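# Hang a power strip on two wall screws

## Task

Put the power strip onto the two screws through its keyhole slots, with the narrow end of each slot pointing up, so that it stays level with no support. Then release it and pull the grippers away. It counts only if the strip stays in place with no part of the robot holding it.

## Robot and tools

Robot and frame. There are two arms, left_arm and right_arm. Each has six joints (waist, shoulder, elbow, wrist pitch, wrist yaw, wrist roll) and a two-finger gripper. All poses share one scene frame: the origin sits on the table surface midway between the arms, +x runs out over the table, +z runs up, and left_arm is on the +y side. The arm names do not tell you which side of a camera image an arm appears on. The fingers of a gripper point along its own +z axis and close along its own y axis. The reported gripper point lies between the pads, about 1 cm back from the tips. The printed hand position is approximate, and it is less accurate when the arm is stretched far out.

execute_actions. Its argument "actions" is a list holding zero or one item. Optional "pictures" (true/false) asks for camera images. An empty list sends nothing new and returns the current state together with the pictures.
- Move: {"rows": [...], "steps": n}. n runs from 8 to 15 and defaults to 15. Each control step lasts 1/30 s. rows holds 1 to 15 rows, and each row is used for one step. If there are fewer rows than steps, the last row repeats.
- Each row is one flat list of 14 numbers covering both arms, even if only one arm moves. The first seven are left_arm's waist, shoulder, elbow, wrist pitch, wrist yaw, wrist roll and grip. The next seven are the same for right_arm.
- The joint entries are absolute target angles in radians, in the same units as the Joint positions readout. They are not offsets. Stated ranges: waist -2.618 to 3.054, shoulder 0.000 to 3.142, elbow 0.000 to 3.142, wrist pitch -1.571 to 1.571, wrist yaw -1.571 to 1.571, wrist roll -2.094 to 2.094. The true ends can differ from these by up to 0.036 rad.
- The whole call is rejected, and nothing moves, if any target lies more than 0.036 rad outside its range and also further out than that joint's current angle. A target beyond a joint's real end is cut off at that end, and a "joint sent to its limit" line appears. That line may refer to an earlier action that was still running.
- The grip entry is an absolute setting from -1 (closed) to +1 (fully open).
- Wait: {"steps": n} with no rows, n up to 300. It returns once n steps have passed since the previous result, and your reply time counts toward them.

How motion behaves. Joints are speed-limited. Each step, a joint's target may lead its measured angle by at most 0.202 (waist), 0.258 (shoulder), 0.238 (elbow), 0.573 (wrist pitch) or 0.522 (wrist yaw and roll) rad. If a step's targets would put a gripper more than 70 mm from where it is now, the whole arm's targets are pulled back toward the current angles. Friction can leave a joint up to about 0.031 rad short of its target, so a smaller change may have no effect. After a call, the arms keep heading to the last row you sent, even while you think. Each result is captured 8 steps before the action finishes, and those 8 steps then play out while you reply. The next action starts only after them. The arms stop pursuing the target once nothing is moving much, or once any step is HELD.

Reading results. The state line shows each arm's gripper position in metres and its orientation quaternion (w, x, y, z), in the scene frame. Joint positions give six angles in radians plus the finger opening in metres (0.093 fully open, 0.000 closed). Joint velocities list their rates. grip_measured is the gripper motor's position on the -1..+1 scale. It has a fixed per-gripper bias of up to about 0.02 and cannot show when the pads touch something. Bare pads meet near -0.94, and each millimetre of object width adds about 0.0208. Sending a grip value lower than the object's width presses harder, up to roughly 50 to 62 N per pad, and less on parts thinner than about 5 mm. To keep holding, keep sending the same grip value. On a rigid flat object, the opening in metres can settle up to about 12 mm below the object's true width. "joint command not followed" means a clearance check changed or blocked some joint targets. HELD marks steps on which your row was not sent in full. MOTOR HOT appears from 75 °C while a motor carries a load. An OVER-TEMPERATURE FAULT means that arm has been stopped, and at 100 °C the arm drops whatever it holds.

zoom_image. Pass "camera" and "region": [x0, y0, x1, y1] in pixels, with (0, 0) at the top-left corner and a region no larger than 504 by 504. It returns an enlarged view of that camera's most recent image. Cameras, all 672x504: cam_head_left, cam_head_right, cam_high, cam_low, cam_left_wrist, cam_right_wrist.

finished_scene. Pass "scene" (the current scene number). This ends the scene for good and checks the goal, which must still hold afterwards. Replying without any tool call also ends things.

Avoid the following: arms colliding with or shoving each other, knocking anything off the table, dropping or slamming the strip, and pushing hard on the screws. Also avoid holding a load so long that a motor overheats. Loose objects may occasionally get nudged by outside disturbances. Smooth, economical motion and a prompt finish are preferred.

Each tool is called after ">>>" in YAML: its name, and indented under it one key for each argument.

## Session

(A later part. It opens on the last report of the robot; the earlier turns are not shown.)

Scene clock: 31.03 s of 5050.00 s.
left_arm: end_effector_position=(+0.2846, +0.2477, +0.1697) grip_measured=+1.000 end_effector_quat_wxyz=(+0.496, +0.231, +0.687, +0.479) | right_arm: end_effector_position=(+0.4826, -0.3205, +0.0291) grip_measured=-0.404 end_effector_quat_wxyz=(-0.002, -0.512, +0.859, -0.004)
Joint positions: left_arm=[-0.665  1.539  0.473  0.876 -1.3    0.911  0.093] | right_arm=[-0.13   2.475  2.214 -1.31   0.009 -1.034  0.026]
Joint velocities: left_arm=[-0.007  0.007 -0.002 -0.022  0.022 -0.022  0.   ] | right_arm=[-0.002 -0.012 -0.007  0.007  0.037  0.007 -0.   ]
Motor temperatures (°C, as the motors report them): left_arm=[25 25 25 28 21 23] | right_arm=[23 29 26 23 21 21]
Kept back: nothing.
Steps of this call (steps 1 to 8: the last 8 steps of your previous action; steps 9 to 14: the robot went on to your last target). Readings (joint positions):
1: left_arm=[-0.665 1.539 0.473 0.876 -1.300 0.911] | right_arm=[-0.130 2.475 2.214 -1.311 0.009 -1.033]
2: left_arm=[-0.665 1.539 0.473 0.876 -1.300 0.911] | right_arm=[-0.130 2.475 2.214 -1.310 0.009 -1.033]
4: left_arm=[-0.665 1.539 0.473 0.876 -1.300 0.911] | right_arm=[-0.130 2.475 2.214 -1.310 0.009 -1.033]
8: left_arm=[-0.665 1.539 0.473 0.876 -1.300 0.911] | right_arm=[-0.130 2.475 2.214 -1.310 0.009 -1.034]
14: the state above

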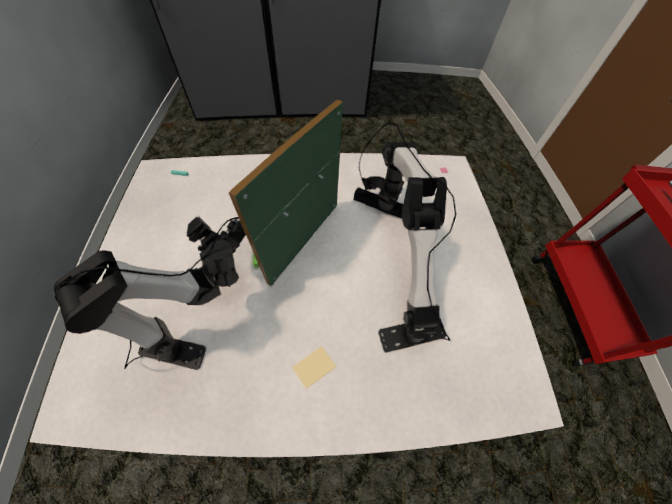

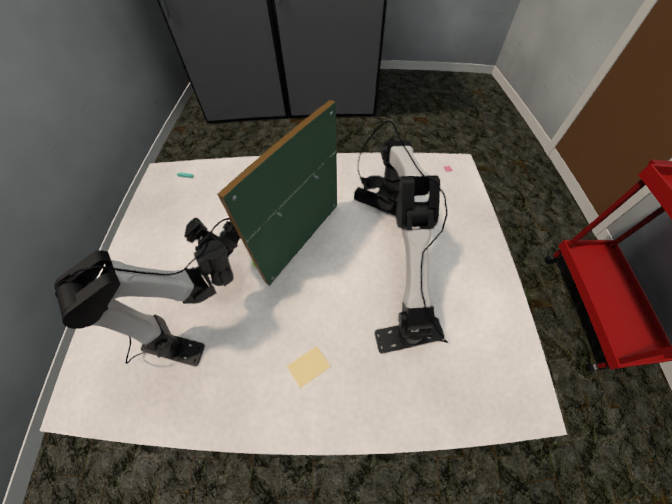

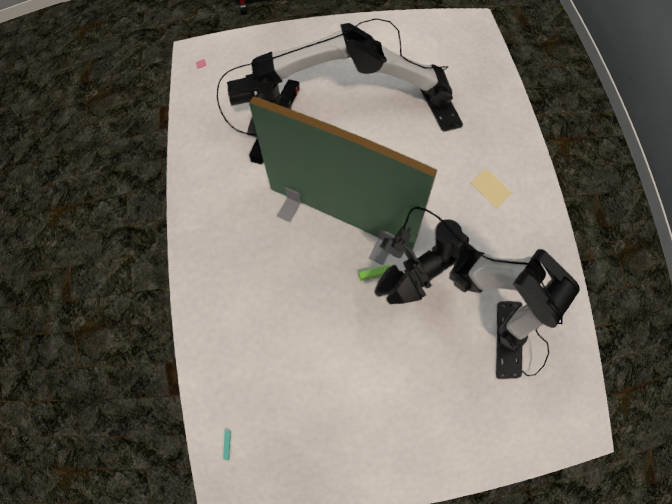

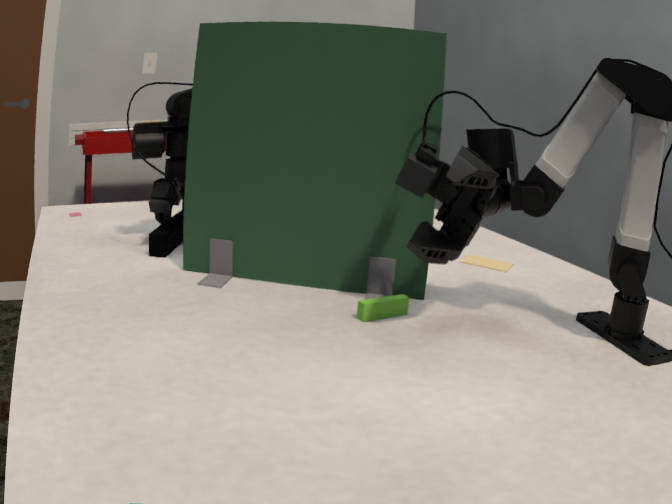

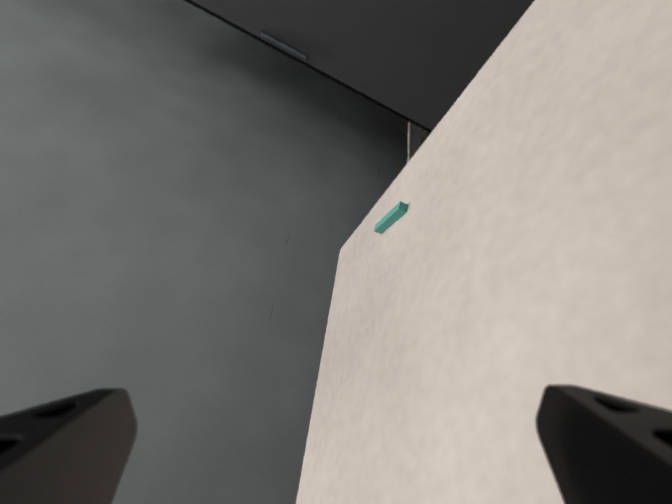

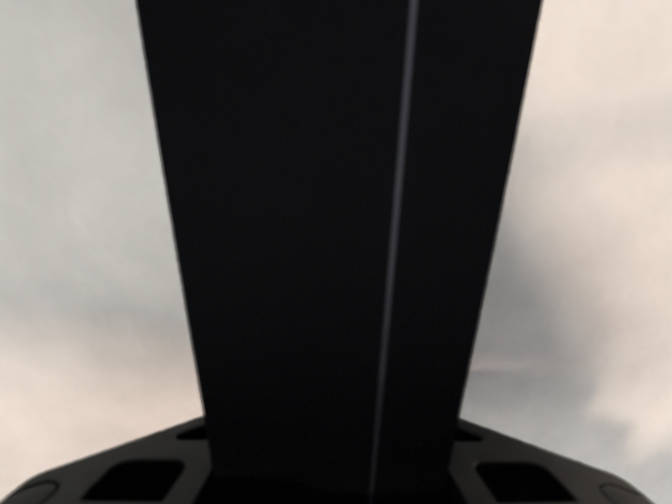

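>>> execute_actions:
  actions:
    - {"rows": [ [-0.665,1.539,0.473,0.876,-1.3,0.911,1.0,-0.13,2.450,2.214,-1.310,0.0,-1.034,-0.45], [-0.665,1.539,0.473,0.876,-1.3,0.911,1.0,-0.13,2.443,2.214,-1.309,0.0,-1.034,-0.45], [-0.665,1.539,0.473,0.876,-1.3,0.911,1.0,-0.13,2.431,2.211,-1.308,0.0,-1.034,-0.45], [-0.665,1.539,0.473,0.876,-1.3,0.911,1.0,-0.13,2.415,2.203,-1.306,0.0,-1.034,-0.45], [-0.665,1.539,0.473,0.876,-1.3,0.911,1.0,-0.13,2.395,2.190,-1.304,0.0,-1.034,-0.45], [-0.665,1.539,0.473,0.876,-1.3,0.911,1.0,-0.13,2.371,2.172,-1.302,0.0,-1.024,-0.45], [-0.665,1.539,0.473,0.876,-1.3,0.911,1.0,-0.13,2.344,2.149,-1.299,0.0,-1.004,-0.45], [-0.665,1.539,0.473,0.876,-1.3,0.911,1.0,-0.13,2.314,2.122,-1.296,0.0,-0.974,-0.45], [-0.665,1.539,0.473,0.876,-1.3,0.911,1.0,-0.13,2.281,2.091,-1.292,0.0,-0.934,-0.45], [-0.665,1.539,0.473,0.876,-1.3,0.911,1.0,-0.13,2.247,2.057,-1.288,0.0,-0.884,-0.45], [-0.665,1.539,0.473,0.876,-1.3,0.911,1.0,-0.13,2.212,2.019,-1.285,0.0,-0.824,-0.45], [-0.665,1.539,0.473,0.876,-1.3,0.911,1.0,-0.13,2.176,1.980,-1.281,0.0,-0.754,-0.45], [-0.665,1.539,0.473,0.876,-1.3,0.911,1.0,-0.13,2.140,1.940,-1.277,0.0,-0.674,-0.45], [-0.665,1.539,0.473,0.876,-1.3,0.911,1.0,-0.13,2.105,1.899,-1.274,0.0,-0.594,-0.45], [-0.665,1.539,0.473,0.876,-1.3,0.911,1.0,-0.13,2.071,1.858,-1.270,0.0,-0.514,-0.45] ], "steps": 15}

>>> execute_actions:
  actions:
    - {"rows": [ [-0.665,1.539,0.473,0.876,-1.3,0.911,1.0,-0.13,2.038,1.818,-1.267,0.0,-0.434,-0.45], [-0.665,1.539,0.473,0.876,-1.3,0.911,1.0,-0.13,2.008,1.779,-1.263,0.0,-0.354,-0.45], [-0.665,1.539,0.473,0.876,-1.3,0.911,1.0,-0.13,1.981,1.742,-1.260,0.0,-0.274,-0.45], [-0.665,1.539,0.473,0.876,-1.3,0.911,1.0,-0.13,1.957,1.707,-1.258,0.0,-0.194,-0.45], [-0.665,1.539,0.473,0.876,-1.3,0.911,1.0,-0.13,1.937,1.676,-1.256,0.0,-0.114,-0.45], [-0.665,1.539,0.473,0.876,-1.3,0.911,1.0,-0.13,1.921,1.649,-1.254,0.0,-0.034,-0.45], [-0.665,1.539,0.473,0.876,-1.3,0.911,1.0,-0.13,1.909,1.626,-1.253,0.0,0.046,-0.45], [-0.665,1.539,0.473,0.876,-1.3,0.911,1.0,-0.13,1.902,1.608,-1.252,0.0,0.126,-0.45], [-0.665,1.539,0.473,0.876,-1.3,0.911,1.0,-0.13,1.900,1.595,-1.252,0.0,0.206,-0.45], [-0.665,1.539,0.473,0.876,-1.3,0.911,1.0,-0.13,1.900,1.587,-1.252,0.0,0.286,-0.45], [-0.665,1.539,0.473,0.876,-1.3,0.911,1.0,-0.13,1.900,1.584,-1.252,0.0,0.366,-0.45], [-0.665,1.539,0.473,0.876,-1.3,0.911,1.0,-0.13,1.900,1.584,-1.252,0.0,0.446,-0.45], [-0.665,1.539,0.473,0.876,-1.3,0.911,1.0,-0.13,1.900,1.584,-1.252,0.0,0.526,-0.45], [-0.665,1.539,0.473,0.876,-1.3,0.911,1.0,-0.13,1.900,1.584,-1.252,0.0,0.606,-0.45], [-0.665,1.539,0.473,0.876,-1.3,0.911,1.0,-0.13,1.900,1.584,-1.252,0.0,0.686,-0.45] ], "steps": 15}

>>> execute_actions:
  actions:
    - {"rows": [ [-0.665,1.539,0.473,0.876,-1.3,0.911,1.0,-0.13,1.900,1.584,-1.252,0.0,0.766,-0.45], [-0.665,1.539,0.473,0.876,-1.3,0.911,1.0,-0.13,1.900,1.584,-1.252,0.0,0.846,-0.45], [-0.665,1.539,0.473,0.876,-1.3,0.911,1.0,-0.13,1.900,1.584,-1.252,0.0,0.926,-0.45], [-0.665,1.539,0.473,0.876,-1.3,0.911,1.0,-0.13,1.900,1.584,-1.252,0.0,1.006,-0.45], [-0.665,1.539,0.473,0.876,-1.3,0.911,1.0,-0.13,1.900,1.584,-1.252,0.0,1.086,-0.45], [-0.665,1.539,0.473,0.876,-1.3,0.911,1.0,-0.13,1.900,1.584,-1.252,0.0,1.166,-0.45], [-0.665,1.539,0.473,0.876,-1.3,0.911,1.0,-0.13,1.900,1.584,-1.252,0.0,1.246,-0.45], [-0.665,1.539,0.473,0.876,-1.3,0.911,1.0,-0.13,1.900,1.584,-1.252,0.0,1.316,-0.45], [-0.665,1.539,0.473,0.876,-1.3,0.911,1.0,-0.13,1.900,1.584,-1.252,0.0,1.376,-0.45], [-0.665,1.539,0.473,0.876,-1.3,0.911,1.0,-0.13,1.900,1.584,-1.252,0.0,1.436,-0.45], [-0.665,1.539,0.473,0.876,-1.3,0.911,1.0,-0.13,1.900,1.584,-1.252,0.0,1.486,-0.45], [-0.665,1.539,0.473,0.876,-1.3,0.911,1.0,-0.13,1.900,1.584,-1.252,0.0,1.526,-0.45], [-0.665,1.539,0.473,0.876,-1.3,0.911,1.0,-0.13,1.900,1.584,-1.252,0.0,1.556,-0.45], [-0.665,1.539,0.473,0.876,-1.3,0.911,1.0,-0.13,1.900,1.584,-1.252,0.0,1.572,-0.45], [-0.665,1.539,0.473,0.876,-1.3,0.911,1.0,-0.13,1.900,1.584,-1.252,0.0,1.578,-0.45] ], "steps": 15}

>>> execute_actions:
  actions:
    - {"steps": 22}
  pictures: true

Scene clock: 37.03 s of 5050.00 s.
left_arm: end_effector_position=(+0.2846, +0.2477, +0.1697) grip_measured=+1.000 end_effector_quat_wxyz=(+0.496, +0.231, +0.687, +0.479) | right_arm: end_effector_position=(+0.4790, -0.3205, +0.0316) grip_measured=-0.404 end_effector_quat_wxyz=(-0.000, -0.511, +0.860, -0.004)
Joint positions: left_arm=[-0.665  1.539  0.473  0.876 -1.3    0.911  0.093] | right_arm=[-0.13   2.448  2.175 -1.294  0.007 -1.03   0.026]
Joint velocities: left_arm=[ 0.017 -0.012 -0.002 -0.051 -0.007  0.007  0.   ] | right_arm=[ 0.002 -0.398 -0.623  0.183 -0.051  0.183 -0.001]
Motor temperatures (°C, as the motors report them): left_arm=[25 25 25 29 21 23] | right_arm=[23 31 27 23 21 21]
Steps of this call (steps 1 to 15: the robot went on to your last target; steps 16 to 90: nothing new was sent; then 2.77 s passed at rest; steps 91 to 97: the first 7 steps of this action). Readings (joint positions):
91: left_arm=[-0.665 1.539 0.473 0.876 -1.300 0.911] | right_arm=[-0.130 2.475 2.214 -1.310 0.009 -1.034]
92: left_arm=[-0.665 1.539 0.473 0.876 -1.300 0.911] | right_arm=[-0.130 2.475 2.214 -1.310 0.009 -1.034]
94: left_arm=[-0.665 1.539 0.473 0.876 -1.300 0.911] | right_arm=[-0.130 2.473 2.213 -1.309 0.009 -1.034]
97: the state above

Scene clock: 37.53 s of 5050.00 s.
left_arm: end_effector_position=(+0.2846, +0.2477, +0.1697) grip_measured=+1.000 end_effector_quat_wxyz=(+0.496, +0.231, +0.687, +0.479) | right_arm: end_effector_position=(+0.3800, -0.3239, +0.1015) grip_measured=-0.404 end_effector_quat_wxyz=(+0.006, -0.162, +0.987, -0.003)
Joint positions: left_arm=[-0.665  1.539  0.473  0.876 -1.3    0.911  0.093] | right_arm=[-0.13   1.967  1.675 -1.266  0.004 -0.283  0.026]
Joint velocities: left_arm=[ 0.002 -0.002 -0.002 -0.051  0.051  0.051  0.   ] | right_arm=[-0.007 -0.52  -0.823  0.051 -0.022  2.19   0.   ]
Motor temperatures (°C, as the motors report them): left_arm=[25 25 25 29 21 23] | right_arm=[23 31 27 23 21 21]
Steps of this call (steps 1 to 8: the last 8 steps of your previous action; steps 9 to 15: the first 7 steps of this action). Readings (joint positions):
9: left_arm=[-0.665 1.539 0.473 0.876 -1.300 0.911] | right_arm=[-0.130 2.154 1.879 -1.271 0.004 -0.711]
10: left_arm=[-0.665 1.539 0.473 0.876 -1.300 0.911] | right_arm=[-0.130 2.114 1.842 -1.269 0.004 -0.645]
12: left_arm=[-0.665 1.539 0.473 0.876 -1.300 0.911] | right_arm=[-0.130 2.041 1.771 -1.267 0.004 -0.505]
15: the state above

Scene clock: 38.03 s of 5050.00 s.
left_arm: end_effector_position=(+0.2846, +0.2477, +0.1697) grip_measured=+1.000 end_effector_quat_wxyz=(+0.496, +0.231, +0.687, +0.479) | right_arm: end_effector_position=(+0.3569, -0.3249, +0.0845) grip_measured=-0.404 end_effector_quat_wxyz=(-0.021, +0.416, +0.909, -0.013)
Joint positions: left_arm=[-0.665  1.539  0.473  0.876 -1.3    0.911  0.093] | right_arm=[-0.13   1.942  1.571 -1.249  0.004  0.9    0.026]
Joint velocities: left_arm=[-0.002  0.007 -0.002 -0.007 -0.022 -0.051  0.   ] | right_arm=[-0.002 -0.002  0.002  0.022  0.007  2.308 -0.   ]
Motor temperatures (°C, as the motors report them): left_arm=[25 25 25 29 21 23] | right_arm=[23 32 27 23 21 21]
Steps of this call (steps 1 to 8: the last 8 steps of your previous action; steps 9 to 15: the first 7 steps of this action). Readings (joint positions):
9: left_arm=[-0.665 1.539 0.473 0.876 -1.300 0.911] | right_arm=[-0.130 1.942 1.571 -1.263 0.004 0.422]
10: left_arm=[-0.665 1.539 0.473 0.876 -1.300 0.911] | right_arm=[-0.130 1.942 1.571 -1.259 0.004 0.501]
12: left_arm=[-0.665 1.539 0.473 0.876 -1.300 0.911] | right_arm=[-0.130 1.942 1.571 -1.253 0.004 0.660]
15: the state above

Scene clock: 38.77 s of 5050.00 s.
left_arm: end_effector_position=(+0.2846, +0.2477, +0.1697) grip_measured=+1.000 end_effector_quat_wxyz=(+0.496, +0.231, +0.687, +0.479) | right_arm: end_effector_position=(+0.3570, -0.3249, +0.0845) grip_measured=-0.404 end_effector_quat_wxyz=(-0.016, +0.690, +0.724, -0.019)
Joint positions: left_arm=[-0.665  1.539  0.473  0.876 -1.3    0.911  0.093] | right_arm=[-0.13   1.942  1.571 -1.249  0.004  1.564  0.026]
Joint velocities: left_arm=[-0.012  0.012 -0.007 -0.007 -0.007  0.051  0.   ] | right_arm=[-0.007  0.012 -0.002  0.007 -0.037  0.037 -0.   ]
Motor temperatures (°C, as the motors report them): left_arm=[25 25 25 29 21 23] | right_arm=[23 32 27 23 21 21]
Kept back: nothing.
Steps of this call (steps 1 to 8: the last 8 steps of your previous action; steps 9 to 22: the robot went on to your last target). Readings (joint positions):
1: left_arm=[-0.665 1.539 0.473 0.876 -1.300 0.911] | right_arm=[-0.130 1.942 1.571 -1.249 0.004 0.978]
2: left_arm=[-0.665 1.539 0.473 0.876 -1.300 0.911] | right_arm=[-0.130 1.942 1.571 -1.249 0.004 1.054]
4: left_arm=[-0.665 1.539 0.473 0.876 -1.300 0.911] | right_arm=[-0.130 1.942 1.571 -1.249 0.004 1.195]
8: left_arm=[-0.665 1.539 0.473 0.876 -1.300 0.911] | right_arm=[-0.130 1.942 1.571 -1.249 0.004 1.408]
22: the state above

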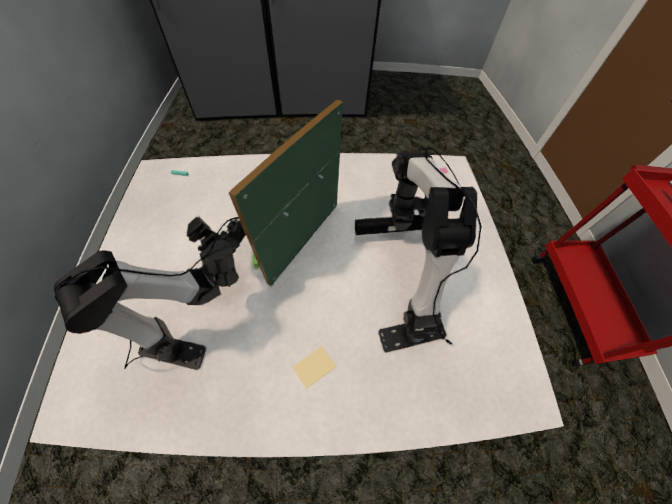

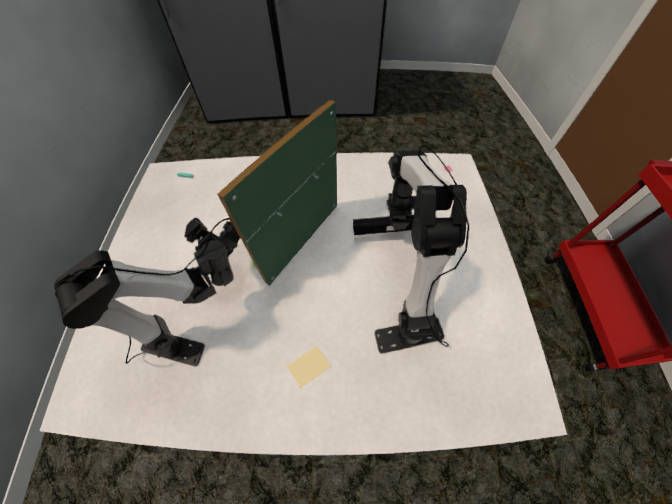

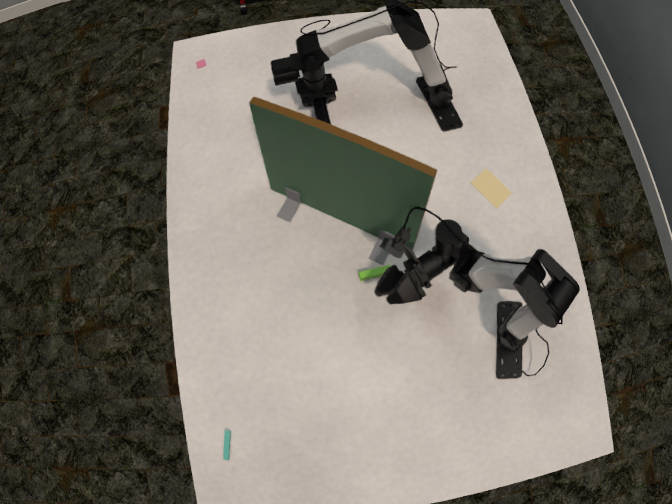

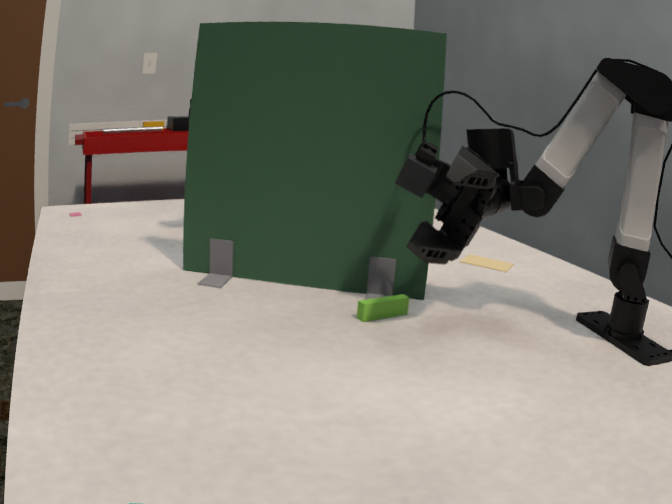

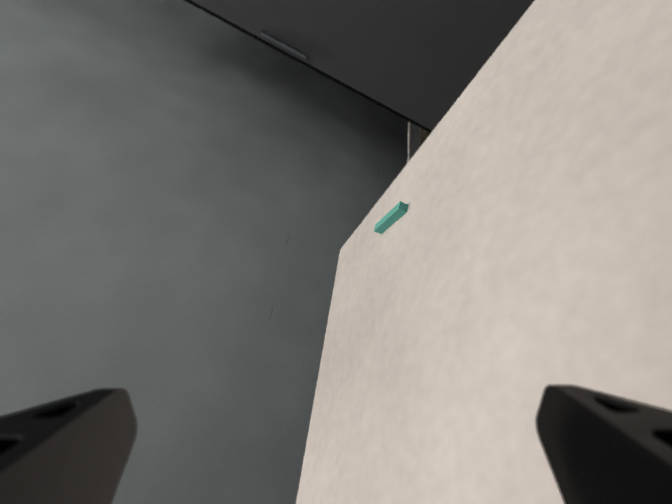

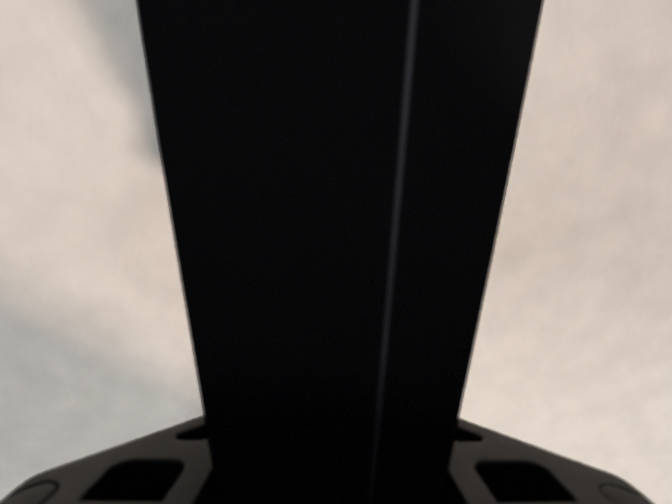

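>>> zoom_image:
  camera: "cam_head_left"
  region: [345, 195, 435, 250]

Region (345, 195, 435, 250) of cam_head_left's 672x504 image, scaled by 5.600, with more detail than that image has.

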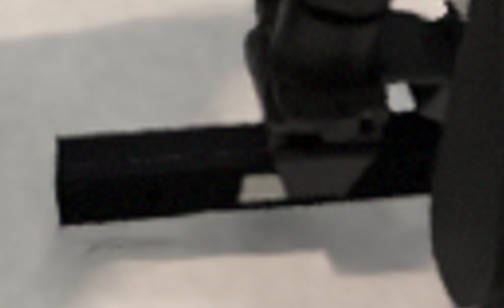

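>>> execute_actions:
  actions:
    - {"rows": [ [-0.665,1.539,0.473,0.876,-1.3,0.911,1.0,-0.130,1.899,1.584,-1.250,0.0,1.578,-0.45], [-0.665,1.539,0.473,0.876,-1.3,0.911,1.0,-0.131,1.897,1.584,-1.243,0.0,1.578,-0.45], [-0.665,1.539,0.473,0.876,-1.3,0.911,1.0,-0.132,1.892,1.584,-1.231,0.0,1.578,-0.45], [-0.665,1.539,0.473,0.876,-1.3,0.911,1.0,-0.134,1.887,1.584,-1.216,0.0,1.578,-0.45], [-0.665,1.539,0.473,0.876,-1.3,0.911,1.0,-0.136,1.879,1.583,-1.195,0.0,1.578,-0.45], [-0.665,1.539,0.473,0.876,-1.3,0.911,1.0,-0.139,1.870,1.579,-1.171,0.0,1.578,-0.45], [-0.665,1.539,0.473,0.876,-1.3,0.911,1.0,-0.142,1.860,1.572,-1.143,0.0,1.578,-0.45], [-0.665,1.539,0.473,0.876,-1.3,0.911,1.0,-0.145,1.848,1.564,-1.111,0.0,1.578,-0.45], [-0.665,1.539,0.473,0.876,-1.3,0.911,1.0,-0.149,1.835,1.552,-1.076,0.0,1.578,-0.45], [-0.665,1.539,0.473,0.876,-1.3,0.911,1.0,-0.153,1.820,1.538,-1.037,0.0,1.578,-0.45], [-0.665,1.539,0.473,0.876,-1.3,0.911,1.0,-0.158,1.805,1.522,-0.995,0.0,1.578,-0.45], [-0.665,1.539,0.473,0.876,-1.3,0.911,1.0,-0.163,1.788,1.504,-0.951,0.0,1.578,-0.45], [-0.665,1.539,0.473,0.876,-1.3,0.911,1.0,-0.168,1.771,1.484,-0.904,0.0,1.578,-0.45], [-0.665,1.539,0.473,0.876,-1.3,0.911,1.0,-0.173,1.753,1.462,-0.855,0.0,1.578,-0.45], [-0.665,1.539,0.473,0.876,-1.3,0.911,1.0,-0.178,1.739,1.439,-0.792,0.0,1.578,-0.45] ], "steps": 15}

>>> execute_actions:
  actions:
    - {"rows": [ [-0.665,1.539,0.473,0.876,-1.3,0.911,1.0,-0.184,1.724,1.414,-0.726,0.0,1.578,-0.45], [-0.665,1.539,0.473,0.876,-1.3,0.911,1.0,-0.189,1.710,1.387,-0.660,0.0,1.578,-0.45], [-0.665,1.539,0.473,0.876,-1.3,0.911,1.0,-0.195,1.696,1.360,-0.593,0.0,1.578,-0.45], [-0.665,1.539,0.473,0.876,-1.3,0.911,1.0,-0.201,1.683,1.324,-0.525,0.0,1.578,-0.45], [-0.665,1.539,0.473,0.876,-1.3,0.911,1.0,-0.206,1.672,1.287,-0.459,0.0,1.578,-0.45], [-0.665,1.539,0.473,0.876,-1.3,0.911,1.0,-0.212,1.664,1.249,-0.393,0.0,1.578,-0.45], [-0.665,1.539,0.473,0.876,-1.3,0.911,1.0,-0.217,1.658,1.211,-0.326,0.0,1.578,-0.45], [-0.665,1.539,0.473,0.876,-1.3,0.911,1.0,-0.222,1.655,1.173,-0.246,0.0,1.578,-0.45], [-0.665,1.539,0.473,0.876,-1.3,0.911,1.0,-0.228,1.655,1.135,-0.169,0.0,1.578,-0.45], [-0.665,1.539,0.473,0.876,-1.3,0.911,1.0,-0.232,1.655,1.098,-0.096,0.0,1.578,-0.45], [-0.665,1.539,0.473,0.876,-1.3,0.911,1.0,-0.237,1.655,1.061,-0.026,0.0,1.578,-0.45], [-0.665,1.539,0.473,0.876,-1.3,0.911,1.0,-0.241,1.655,1.025,0.038,0.0,1.578,-0.45], [-0.665,1.539,0.473,0.876,-1.3,0.911,1.0,-0.245,1.655,0.991,0.097,0.0,1.578,-0.45], [-0.665,1.539,0.473,0.876,-1.3,0.911,1.0,-0.248,1.655,0.958,0.150,0.0,1.578,-0.45], [-0.665,1.539,0.473,0.876,-1.3,0.911,1.0,-0.251,1.655,0.927,0.196,0.0,1.578,-0.45] ], "steps": 15}

>>> execute_actions:
  actions:
    - {"rows": [ [-0.665,1.539,0.473,0.876,-1.3,0.911,1.0,-0.254,1.655,0.898,0.236,0.0,1.578,-0.45], [-0.665,1.539,0.473,0.876,-1.3,0.911,1.0,-0.256,1.655,0.872,0.270,0.0,1.578,-0.45], [-0.665,1.539,0.473,0.876,-1.3,0.911,1.0,-0.258,1.655,0.848,0.296,0.0,1.578,-0.45], [-0.665,1.539,0.473,0.876,-1.3,0.911,1.0,-0.259,1.655,0.828,0.315,0.0,1.578,-0.45], [-0.665,1.539,0.473,0.876,-1.3,0.911,1.0,-0.260,1.655,0.810,0.326,0.0,1.578,-0.45], [-0.665,1.539,0.473,0.876,-1.3,0.911,1.0,-0.260,1.655,0.795,0.330,0.0,1.578,-0.45], [-0.665,1.539,0.473,0.876,-1.3,0.911,1.0,-0.260,1.655,0.783,0.330,0.0,1.578,-0.45], [-0.665,1.539,0.473,0.876,-1.3,0.911,1.0,-0.260,1.655,0.775,0.330,0.0,1.578,-0.45], [-0.665,1.539,0.473,0.876,-1.3,0.911,1.0,-0.260,1.655,0.770,0.330,0.0,1.578,-0.45], [-0.665,1.539,0.473,0.876,-1.3,0.911,1.0,-0.260,1.655,0.768,0.330,0.0,1.578,-0.45] ], "steps": 15}

>>> execute_actions:
  actions:
    - {"steps": 16}
  pictures: true

Scene clock: 47.57 s of 5050.00 s.
left_arm: end_effector_position=(+0.2846, +0.2477, +0.1697) grip_measured=+1.000 end_effector_quat_wxyz=(+0.496, +0.231, +0.687, +0.479) | right_arm: end_effector_position=(+0.3640, -0.3246, +0.0855) grip_measured=-0.404 end_effector_quat_wxyz=(-0.004, +0.692, +0.721, -0.006)
Joint positions: left_arm=[-0.665  1.539  0.473  0.876 -1.3    0.911  0.093] | right_arm=[-0.13   1.936  1.567 -1.217  0.004  1.571  0.026]
Joint velocities: left_arm=[ 0.012 -0.007 -0.002 -0.022 -0.037 -0.051  0.   ] | right_arm=[ 0.002 -0.173 -0.125  0.491 -0.022  0.022 -0.001]
Motor temperatures (°C, as the motors report them): left_arm=[25 25 25 29 21 23] | right_arm=[23 34 27 23 21 21]
Steps of this call (steps 1 to 30: the robot went on to your last target; steps 31 to 90: nothing new was sent; then 5.57 s passed at rest; steps 91 to 97: the first 7 steps of this action). Readings (joint positions):
91: left_arm=[-0.665 1.539 0.473 0.876 -1.300 0.911] | right_arm=[-0.130 1.942 1.571 -1.249 0.004 1.571]
92: left_arm=[-0.665 1.539 0.473 0.876 -1.300 0.911] | right_arm=[-0.130 1.942 1.571 -1.248 0.004 1.571]
94: left_arm=[-0.665 1.539 0.473 0.876 -1.300 0.911] | right_arm=[-0.130 1.942 1.571 -1.244 0.004 1.571]
97: the state above

Scene clock: 48.07 s of 5050.00 s.
left_arm: end_effector_position=(+0.2846, +0.2477, +0.1697) grip_measured=+1.000 end_effector_quat_wxyz=(+0.496, +0.231, +0.687, +0.479) | right_arm: end_effector_position=(+0.4212, -0.3517, +0.1076) grip_measured=-0.404 end_effector_quat_wxyz=(+0.173, +0.697, +0.676, +0.166)
Joint positions: left_arm=[-0.665  1.539  0.473  0.876 -1.3    0.911  0.093] | right_arm=[-0.2    1.717  1.267 -0.636  0.004  1.571  0.026]
Joint velocities: left_arm=[-0.007 -0.002 -0.022 -0.022  0.007 -0.051  0.   ] | right_arm=[-0.168 -0.295 -1.072  1.736 -0.11  -0.037  0.   ]
Motor temperatures (°C, as the motors report them): left_arm=[25 25 25 29 21 23] | right_arm=[23 34 27 23 21 21]
Steps of this call (steps 1 to 8: the last 8 steps of your previous action; steps 9 to 15: the first 7 steps of this action). Readings (joint positions):
9: left_arm=[-0.665 1.539 0.473 0.876 -1.300 0.911] | right_arm=[-0.165 1.799 1.445 -0.957 0.004 1.571]
10: left_arm=[-0.665 1.539 0.473 0.876 -1.300 0.911] | right_arm=[-0.171 1.782 1.421 -0.912 0.004 1.571]
12: left_arm=[-0.665 1.539 0.473 0.876 -1.300 0.911] | right_arm=[-0.183 1.753 1.367 -0.811 0.004 1.571]
15: the state above

Scene clock: 48.57 s of 5050.00 s.
left_arm: end_effector_position=(+0.2846, +0.2477, +0.1697) grip_measured=+1.000 end_effector_quat_wxyz=(+0.496, +0.231, +0.687, +0.479) | right_arm: end_effector_position=(+0.4214, -0.3738, +0.0430) grip_measured=-0.404 end_effector_quat_wxyz=(+0.276, +0.683, +0.628, +0.252)
Joint positions: left_arm=[-0.665  1.539  0.473  0.876 -1.3    0.911  0.093] | right_arm=[-0.253  1.702  0.788  0.109  0.004  1.571  0.026]
Joint velocities: left_arm=[ 0.012  0.002 -0.012  0.037  0.066 -0.007  0.   ] | right_arm=[-0.002 -0.002 -0.432  0.608  0.022 -0.051 -0.   ]
Motor temperatures (°C, as the motors report them): left_arm=[25 26 25 29 21 23] | right_arm=[23 34 27 23 21 21]
Steps of this call (steps 1 to 8: the last 8 steps of your previous action; steps 9 to 15: the first 7 steps of this action). Readings (joint positions):
9: left_arm=[-0.665 1.539 0.473 0.876 -1.300 0.911] | right_arm=[-0.242 1.702 0.930 -0.097 0.004 1.571]
10: left_arm=[-0.665 1.539 0.473 0.876 -1.300 0.911] | right_arm=[-0.245 1.702 0.899 -0.051 0.004 1.571]
12: left_arm=[-0.665 1.539 0.473 0.876 -1.300 0.911] | right_arm=[-0.250 1.702 0.846 0.028 0.004 1.571]
15: the state above

Scene clock: 49.10 s of 5050.00 s.
left_arm: end_effector_position=(+0.2846, +0.2477, +0.1697) grip_measured=+1.000 end_effector_quat_wxyz=(+0.496, +0.231, +0.687, +0.479) | right_arm: end_effector_position=(+0.4247, -0.3737, +0.0452) grip_measured=-0.404 end_effector_quat_wxyz=(+0.292, +0.677, +0.619, +0.270)
Joint positions: left_arm=[-0.665  1.539  0.473  0.876 -1.3    0.911  0.093] | right_arm=[-0.253  1.702  0.752  0.197  0.     1.578  0.026]
Joint velocities: left_arm=[ 0.007 -0.007 -0.012 -0.007 -0.022  0.007  0.   ] | right_arm=[ 0.007  0.012 -0.017 -0.007 -0.037 -0.007 -0.   ]
Motor temperatures (°C, as the motors report them): left_arm=[25 26 26 29 21 23] | right_arm=[23 34 28 23 21 21]
Kept back: nothing.
Steps of this call (steps 1 to 8: the last 8 steps of your previous action; steps 9 to 16: the robot went on to your last target). Readings (joint positions):
1: left_arm=[-0.665 1.539 0.473 0.876 -1.300 0.911] | right_arm=[-0.253 1.702 0.774 0.126 0.004 1.571]
2: left_arm=[-0.665 1.539 0.473 0.876 -1.300 0.911] | right_arm=[-0.253 1.702 0.764 0.141 0.002 1.576]
4: left_arm=[-0.665 1.539 0.473 0.876 -1.300 0.911] | right_arm=[-0.253 1.702 0.755 0.163 0.000 1.578]
8: left_arm=[-0.665 1.539 0.473 0.876 -1.300 0.911] | right_arm=[-0.253 1.702 0.752 0.183 0.000 1.578]
16: the state above

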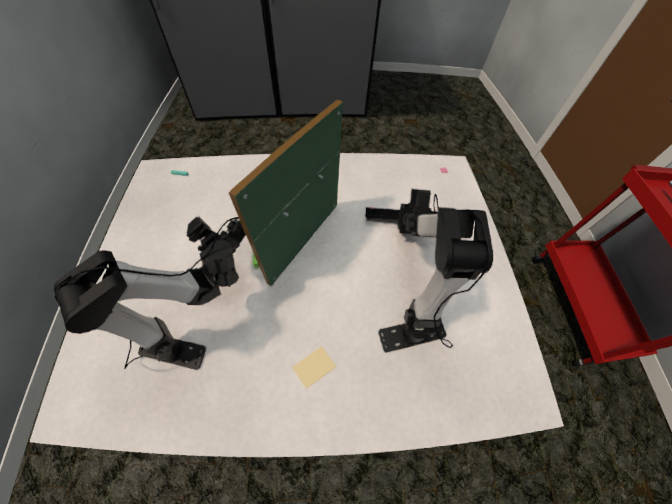

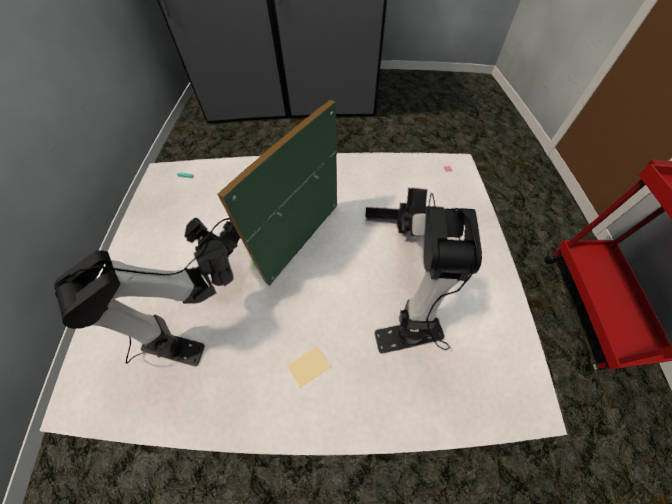

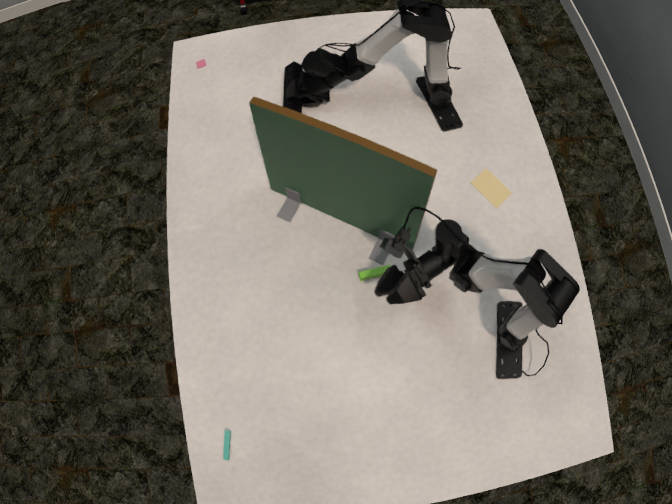

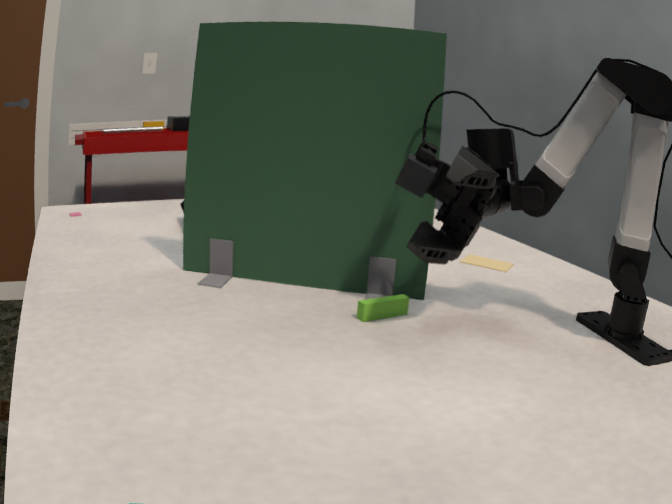

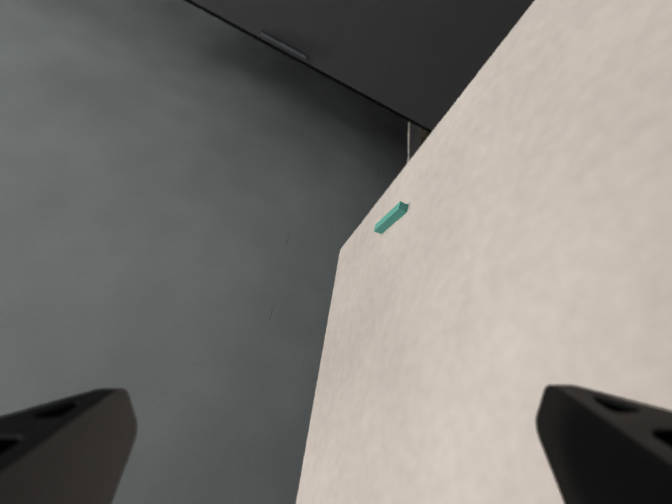

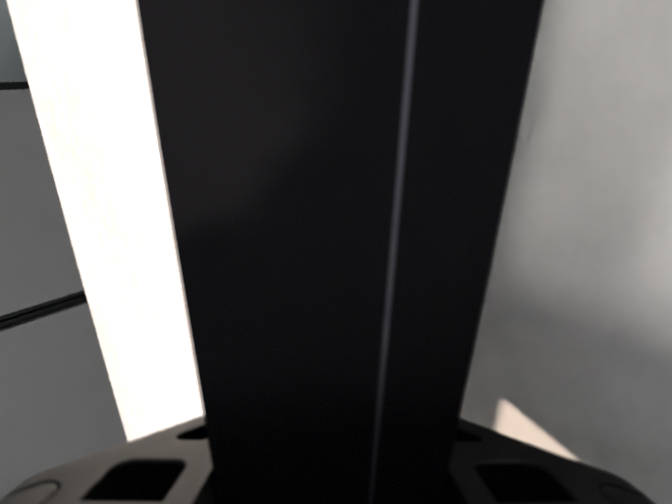

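>>> execute_actions:
  actions:
    - {"rows": [ [-0.665,1.539,0.473,0.876,-1.3,0.911,1.0,-0.260,1.655,0.768,0.350,0.0,1.578,-0.45], [-0.665,1.539,0.473,0.876,-1.3,0.911,1.0,-0.260,1.655,0.768,0.375,0.0,1.578,-0.45], [-0.665,1.539,0.473,0.876,-1.3,0.911,1.0,-0.260,1.655,0.766,0.405,0.0,1.578,-0.45], [-0.665,1.539,0.473,0.876,-1.3,0.911,1.0,-0.260,1.655,0.760,0.435,0.0,1.578,-0.45], [-0.665,1.539,0.473,0.876,-1.3,0.911,1.0,-0.260,1.655,0.752,0.465,0.0,1.578,-0.45], [-0.665,1.539,0.473,0.876,-1.3,0.911,1.0,-0.260,1.655,0.742,0.495,0.0,1.578,-0.45], [-0.665,1.539,0.473,0.876,-1.3,0.911,1.0,-0.260,1.655,0.731,0.520,0.0,1.578,-0.45], [-0.665,1.539,0.473,0.876,-1.3,0.911,1.0,-0.260,1.655,0.720,0.545,0.0,1.578,-0.45], [-0.665,1.539,0.473,0.876,-1.3,0.911,1.0,-0.260,1.655,0.709,0.562,0.0,1.578,-0.45], [-0.665,1.539,0.473,0.876,-1.3,0.911,1.0,-0.260,1.655,0.698,0.575,0.0,1.578,-0.45], [-0.665,1.539,0.473,0.876,-1.3,0.911,1.0,-0.260,1.655,0.687,0.580,0.0,1.578,-0.45], [-0.665,1.539,0.473,0.876,-1.3,0.911,1.0,-0.260,1.655,0.676,0.580,0.0,1.578,-0.45], [-0.665,1.539,0.473,0.876,-1.3,0.911,1.0,-0.260,1.655,0.666,0.580,0.0,1.578,-0.45], [-0.665,1.539,0.473,0.876,-1.3,0.911,1.0,-0.260,1.655,0.657,0.580,0.0,1.578,-0.45], [-0.665,1.539,0.473,0.876,-1.3,0.911,1.0,-0.260,1.655,0.650,0.580,0.0,1.578,-0.45] ], "steps": 15}

>>> execute_actions:
  actions:
    - {"steps": 20}

Scene clock: 51.57 s of 5050.00 s.
left_arm: end_effector_position=(+0.2846, +0.2477, +0.1697) grip_measured=+1.000 end_effector_quat_wxyz=(+0.496, +0.231, +0.687, +0.479) | right_arm: end_effector_position=(+0.4327, -0.3743, +0.0544) grip_measured=-0.404 end_effector_quat_wxyz=(+0.316, +0.666, +0.609, +0.293)
Joint positions: left_arm=[-0.665  1.539  0.473  0.876 -1.3    0.911  0.093] | right_arm=[-0.253  1.702  0.732  0.289  0.     1.578  0.026]
Joint velocities: left_arm=[ 0.002 -0.002 -0.032 -0.037 -0.051 -0.051  0.   ] | right_arm=[ 0.002 -0.022 -0.217  0.74  -0.022 -0.022  0.001]
Motor temperatures (°C, as the motors report them): left_arm=[25 26 26 29 21 23] | right_arm=[23 34 28 25 21 21]
Steps of this call (steps 1 to 15: the robot went on to your last target; steps 16 to 67: nothing new was sent; steps 68 to 74: the first 7 steps of this action). Readings (joint positions):
68: left_arm=[-0.665 1.539 0.473 0.876 -1.300 0.911] | right_arm=[-0.253 1.702 0.752 0.199 0.000 1.578]
69: left_arm=[-0.665 1.539 0.473 0.876 -1.300 0.911] | right_arm=[-0.253 1.702 0.752 0.202 0.000 1.578]
71: left_arm=[-0.665 1.539 0.473 0.876 -1.300 0.911] | right_arm=[-0.253 1.702 0.748 0.225 0.000 1.578]
74: the state above

Scene clock: 52.23 s of 5050.00 s.
left_arm: end_effector_position=(+0.2846, +0.2477, +0.1697) grip_measured=+1.000 end_effector_quat_wxyz=(+0.496, +0.231, +0.687, +0.479) | right_arm: end_effector_position=(+0.4202, -0.3733, +0.0434) grip_measured=-0.404 end_effector_quat_wxyz=(+0.329, +0.660, +0.603, +0.305)
Joint positions: left_arm=[-0.665  1.539  0.473  0.876 -1.3    0.911  0.093] | right_arm=[-0.253  1.702  0.627  0.434  0.     1.578  0.026]
Joint velocities: left_arm=[-0.022  0.017 -0.012  0.022  0.007  0.007  0.   ] | right_arm=[-0.017  0.027 -0.012  0.022  0.007 -0.037 -0.   ]
Motor temperatures (°C, as the motors report them): left_arm=[25 26 26 29 21 23] | right_arm=[23 34 28 25 21 21]
Kept back: nothing.
Steps of this call (steps 1 to 8: the last 8 steps of your previous action; steps 9 to 20: the robot went on to your last target). Readings (joint positions):
1: left_arm=[-0.665 1.539 0.473 0.876 -1.300 0.911] | right_arm=[-0.253 1.702 0.724 0.314 0.000 1.578]
2: left_arm=[-0.665 1.539 0.473 0.876 -1.300 0.911] | right_arm=[-0.253 1.702 0.714 0.338 0.000 1.578]
4: left_arm=[-0.665 1.539 0.473 0.876 -1.300 0.911] | right_arm=[-0.253 1.702 0.694 0.379 0.000 1.578]
8: left_arm=[-0.665 1.539 0.473 0.876 -1.300 0.911] | right_arm=[-0.253 1.702 0.653 0.422 0.000 1.578]
20: the state above

>>> execute_actions:
  actions:
    - {"rows": [ [-0.665,1.539,0.473,0.876,-1.3,0.911,1.0,-0.255,1.657,0.650,0.570,0.0,1.578,-0.45], [-0.665,1.539,0.473,0.876,-1.3,0.911,1.0,-0.255,1.659,0.650,0.560,0.0,1.578,-0.45], [-0.665,1.539,0.473,0.876,-1.3,0.911,1.0,-0.255,1.661,0.650,0.550,0.0,1.578,-0.45], [-0.665,1.539,0.473,0.876,-1.3,0.911,1.0,-0.255,1.663,0.650,0.540,0.0,1.578,-0.45], [-0.665,1.539,0.473,0.876,-1.3,0.911,1.0,-0.255,1.665,0.650,0.530,0.0,1.578,-0.45], [-0.665,1.539,0.473,0.876,-1.3,0.911,1.0,-0.255,1.667,0.650,0.520,0.0,1.578,-0.45], [-0.665,1.539,0.473,0.876,-1.3,0.911,1.0,-0.255,1.669,0.650,0.510,0.0,1.578,-0.45], [-0.665,1.539,0.473,0.876,-1.3,0.911,1.0,-0.255,1.671,0.650,0.500,0.0,1.578,-0.45], [-0.665,1.539,0.473,0.876,-1.3,0.911,1.0,-0.255,1.673,0.648,0.490,0.0,1.578,-0.45], [-0.665,1.539,0.473,0.876,-1.3,0.911,1.0,-0.255,1.675,0.646,0.480,0.0,1.578,-0.45], [-0.665,1.539,0.473,0.876,-1.3,0.911,1.0,-0.255,1.677,0.644,0.470,0.0,1.578,-0.45], [-0.665,1.539,0.473,0.876,-1.3,0.911,1.0,-0.255,1.679,0.642,0.460,0.0,1.578,-0.45], [-0.665,1.539,0.473,0.876,-1.3,0.911,1.0,-0.255,1.681,0.640,0.450,0.0,1.578,-0.45], [-0.665,1.539,0.473,0.876,-1.3,0.911,1.0,-0.255,1.683,0.638,0.440,0.0,1.578,-0.45], [-0.665,1.539,0.473,0.876,-1.3,0.911,1.0,-0.255,1.685,0.636,0.430,0.0,1.578,-0.45] ], "steps": 15}

>>> execute_actions:
  actions:
    - {"steps": 16}

Scene clock: 53.40 s of 5050.00 s.
left_arm: end_effector_position=(+0.2846, +0.2477, +0.1697) grip_measured=+1.000 end_effector_quat_wxyz=(+0.496, +0.231, +0.687, +0.479) | right_arm: end_effector_position=(+0.4179, -0.3731, +0.0404) grip_measured=-0.404 end_effector_quat_wxyz=(+0.324, +0.662, +0.606, +0.300)
Joint positions: left_arm=[-0.665  1.539  0.473  0.876 -1.3    0.911  0.093] | right_arm=[-0.253  1.702  0.627  0.418  0.     1.578  0.026]
Joint velocities: left_arm=[ 0.007  0.012  0.002 -0.007  0.007 -0.022  0.   ] | right_arm=[-0.002 -0.007 -0.012 -0.227  0.022 -0.037 -0.   ]
Motor temperatures (°C, as the motors report them): left_arm=[25 26 26 29 21 23] | right_arm=[23 35 28 26 21 21]
Steps of this call (steps 1 to 15: the robot went on to your last target; steps 16 to 28: nothing new was sent; steps 29 to 35: the first 7 steps of this action). Readings (joint positions):
29: left_arm=[-0.665 1.539 0.473 0.876 -1.300 0.911] | right_arm=[-0.253 1.702 0.627 0.434 0.000 1.578]
30: left_arm=[-0.665 1.539 0.473 0.876 -1.300 0.911] | right_arm=[-0.253 1.702 0.627 0.434 0.000 1.578]
32: left_arm=[-0.665 1.539 0.473 0.876 -1.300 0.911] | right_arm=[-0.253 1.702 0.627 0.432 0.000 1.578]
35: the state above

Scene clock: 53.93 s of 5050.00 s.
left_arm: end_effector_position=(+0.2846, +0.2477, +0.1697) grip_measured=+1.000 end_effector_quat_wxyz=(+0.496, +0.231, +0.687, +0.479) | right_arm: end_effector_position=(+0.4134, -0.3724, +0.0347) grip_measured=-0.404 end_effector_quat_wxyz=(+0.310, +0.673, +0.604, +0.295)
Joint positions: left_arm=[-0.665  1.539  0.473  0.876 -1.3    0.911  0.093] | right_arm=[-0.253  1.702  0.627  0.388 -0.002  1.598  0.026]
Joint velocities: left_arm=[-0.022  0.002 -0.002  0.051 -0.095 -0.022  0.   ] | right_arm=[ 0.002 -0.002 -0.002 -0.022 -0.037 -0.022  0.001]
Motor temperatures (°C, as the motors report them): left_arm=[25 26 26 29 21 23] | right_arm=[23 34 28 26 21 21]
Kept back: nothing.
Steps of this call (steps 1 to 8: the last 8 steps of your previous action; steps 9 to 16: the robot went on to your last target). Readings (joint positions):
1: left_arm=[-0.665 1.539 0.473 0.876 -1.300 0.911] | right_arm=[-0.253 1.702 0.627 0.411 0.000 1.578]
2: left_arm=[-0.665 1.539 0.473 0.876 -1.300 0.911] | right_arm=[-0.253 1.702 0.627 0.404 0.000 1.579]
4: left_arm=[-0.665 1.539 0.473 0.876 -1.300 0.911] | right_arm=[-0.253 1.702 0.627 0.399 -0.000 1.583]
8: left_arm=[-0.665 1.539 0.473 0.876 -1.300 0.911] | right_arm=[-0.253 1.702 0.627 0.391 -0.001 1.592]
16: the state above

>>> execute_actions:
  actions:
    - {"rows": [ [-0.665,1.539,0.473,0.876,-1.3,0.911,1.0,-0.255,1.688,0.630,0.420,0.0,1.585,-0.40], [-0.665,1.539,0.473,0.876,-1.3,0.911,1.0,-0.255,1.690,0.627,0.412,0.0,1.592,-0.36], [-0.665,1.539,0.473,0.876,-1.3,0.911,1.0,-0.255,1.690,0.625,0.405,0.0,1.598,-0.32], [-0.665,1.539,0.473,0.876,-1.3,0.911,1.0,-0.255,1.690,0.625,0.405,0.0,1.600,-0.28], [-0.665,1.539,0.473,0.876,-1.3,0.911,1.0,-0.255,1.690,0.625,0.405,0.0,1.600,-0.24], [-0.665,1.539,0.473,0.876,-1.3,0.911,1.0,-0.255,1.690,0.625,0.405,0.0,1.600,-0.21], [-0.665,1.539,0.473,0.876,-1.3,0.911,1.0,-0.255,1.690,0.625,0.405,0.0,1.600,-0.18], [-0.665,1.539,0.473,0.876,-1.3,0.911,1.0,-0.255,1.690,0.625,0.405,0.0,1.600,-0.15], [-0.665,1.539,0.473,0.876,-1.3,0.911,1.0,-0.255,1.690,0.625,0.405,0.0,1.600,-0.12], [-0.665,1.539,0.473,0.876,-1.3,0.911,1.0,-0.255,1.690,0.625,0.405,0.0,1.600,-0.09], [-0.665,1.539,0.473,0.876,-1.3,0.911,1.0,-0.255,1.690,0.625,0.405,0.0,1.600,-0.06], [-0.665,1.539,0.473,0.876,-1.3,0.911,1.0,-0.255,1.690,0.625,0.405,0.0,1.600,-0.03], [-0.665,1.539,0.473,0.876,-1.3,0.911,1.0,-0.255,1.690,0.625,0.405,0.0,1.600,0.0], [-0.665,1.539,0.473,0.876,-1.3,0.911,1.0,-0.255,1.690,0.625,0.405,0.0,1.600,0.03], [-0.665,1.539,0.473,0.876,-1.3,0.911,1.0,-0.255,1.690,0.625,0.405,0.0,1.600,0.06] ], "steps": 15}

>>> execute_actions:
  actions:
    - {"steps": 14}
  pictures: true

Scene clock: 55.07 s of 5050.00 s.
left_arm: end_effector_position=(+0.2846, +0.2477, +0.1697) grip_measured=+1.000 end_effector_quat_wxyz=(+0.496, +0.231, +0.687, +0.479) | right_arm: end_effector_position=(+0.4130, -0.3724, +0.0342) grip_measured=-0.196 end_effector_quat_wxyz=(+0.309, +0.675, +0.602, +0.295)
Joint positions: left_arm=[-0.665  1.539  0.473  0.876 -1.3    0.911  0.093] | right_arm=[-0.253  1.702  0.627  0.386 -0.002  1.603  0.036]
Joint velocities: left_arm=[ 0.007  0.007 -0.012  0.007  0.037 -0.007  0.   ] | right_arm=[-0.007 -0.022  0.002 -0.051 -0.037 -0.051  0.031]
Motor temperatures (°C, as the motors report them): left_arm=[25 26 26 29 21 23] | right_arm=[23 34 28 26 21 21]
Steps of this call (steps 1 to 15: the robot went on to your last target; steps 16 to 27: nothing new was sent; steps 28 to 34: the first 7 steps of this action). Readings (joint positions):
28: left_arm=[-0.665 1.539 0.473 0.876 -1.300 0.911] | right_arm=[-0.253 1.702 0.627 0.387 -0.002 1.599]
29: left_arm=[-0.665 1.539 0.473 0.876 -1.300 0.911] | right_arm=[-0.253 1.702 0.627 0.387 -0.002 1.601]
31: left_arm=[-0.665 1.539 0.473 0.876 -1.300 0.911] | right_arm=[-0.253 1.702 0.627 0.386 -0.002 1.603]
34: the state above

Scene clock: 55.53 s of 5050.00 s.
left_arm: end_effector_position=(+0.2846, +0.2477, +0.1697) grip_measured=+1.000 end_effector_quat_wxyz=(+0.496, +0.231, +0.687, +0.479) | right_arm: end_effector_position=(+0.4119, -0.3723, +0.0329) grip_measured=+0.058 end_effector_quat_wxyz=(+0.306, +0.676, +0.603, +0.292)
Joint positions: left_arm=[-0.665  1.539  0.473  0.876 -1.3    0.911  0.093] | right_arm=[-0.253  1.702  0.627  0.378 -0.002  1.603  0.048]
Joint velocities: left_arm=[-0.007  0.012 -0.007 -0.022 -0.022  0.007  0.   ] | right_arm=[ 0.002  0.002 -0.007 -0.007  0.051 -0.051 -0.   ]
Motor temperatures (°C, as the motors report them): left_arm=[25 26 26 30 21 23] | right_arm=[23 34 28 27 21 21]
Kept back: nothing.
Steps of this call (steps 1 to 8: the last 8 steps of your previous action; steps 9 to 14: the robot went on to your last target). Readings (joint positions):
1: left_arm=[-0.665 1.539 0.473 0.876 -1.300 0.911] | right_arm=[-0.253 1.702 0.627 0.386 -0.002 1.603]
2: left_arm=[-0.665 1.539 0.473 0.876 -1.300 0.911] | right_arm=[-0.253 1.702 0.627 0.385 -0.002 1.603]
4: left_arm=[-0.665 1.539 0.473 0.876 -1.300 0.911] | right_arm=[-0.253 1.702 0.627 0.384 -0.002 1.603]
8: left_arm=[-0.665 1.539 0.473 0.876 -1.300 0.911] | right_arm=[-0.253 1.702 0.627 0.382 -0.002 1.603]
14: the state above

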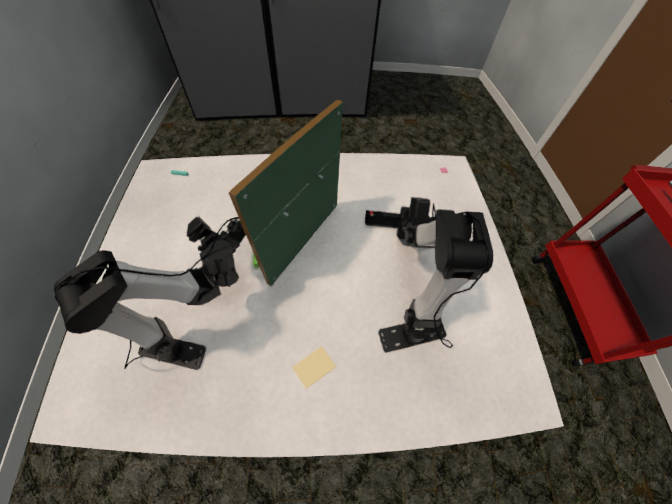

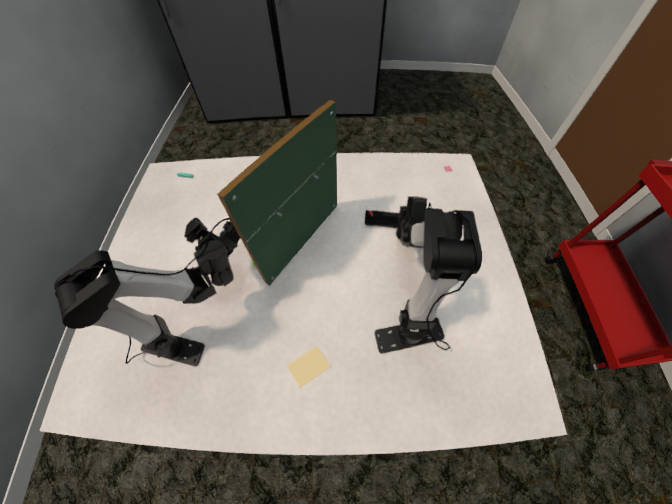

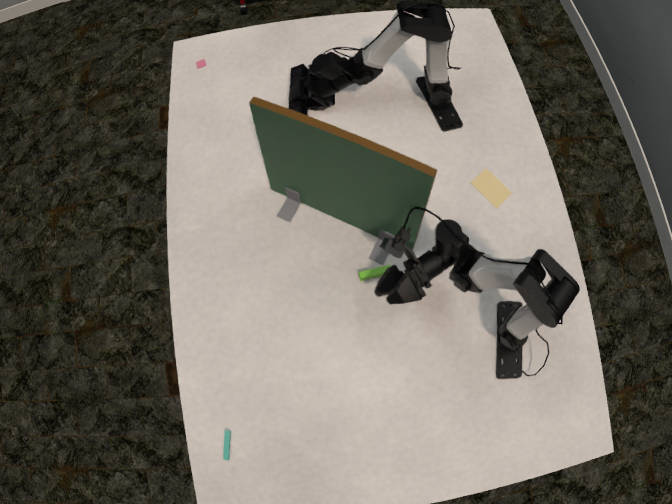

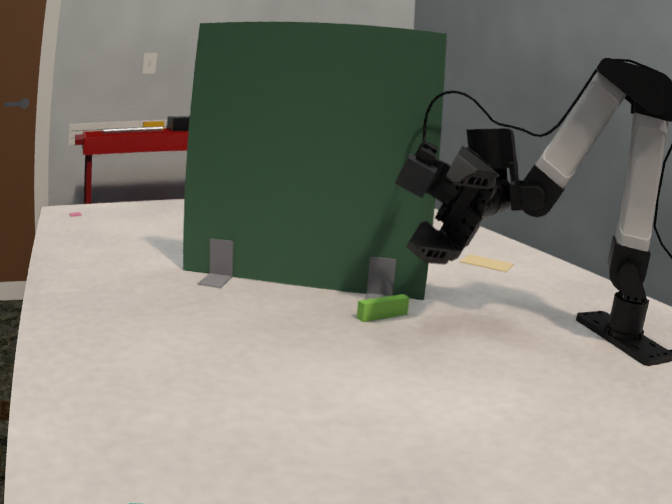

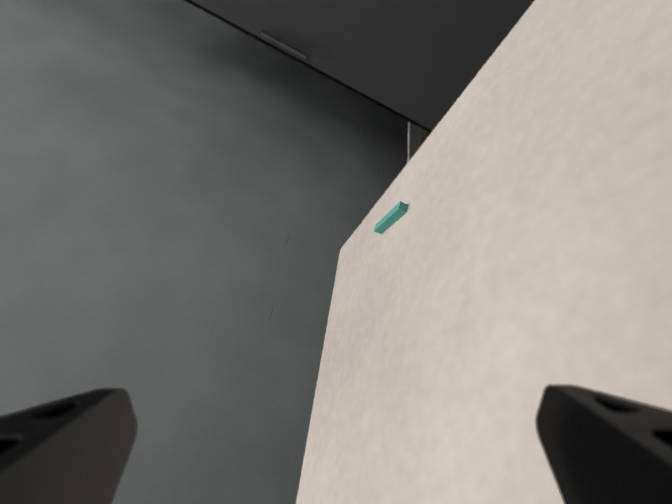

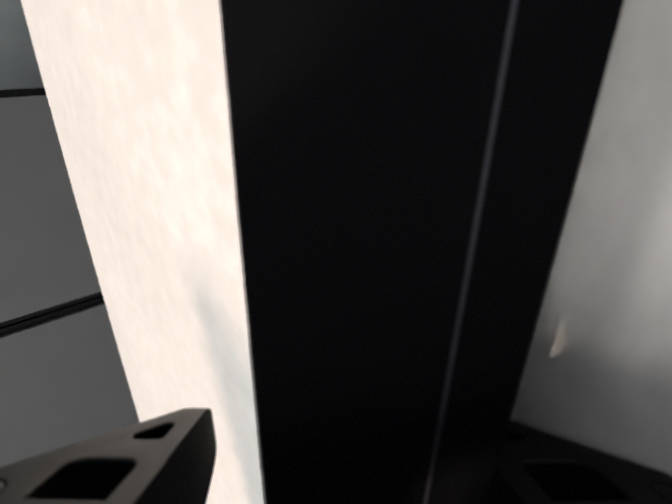

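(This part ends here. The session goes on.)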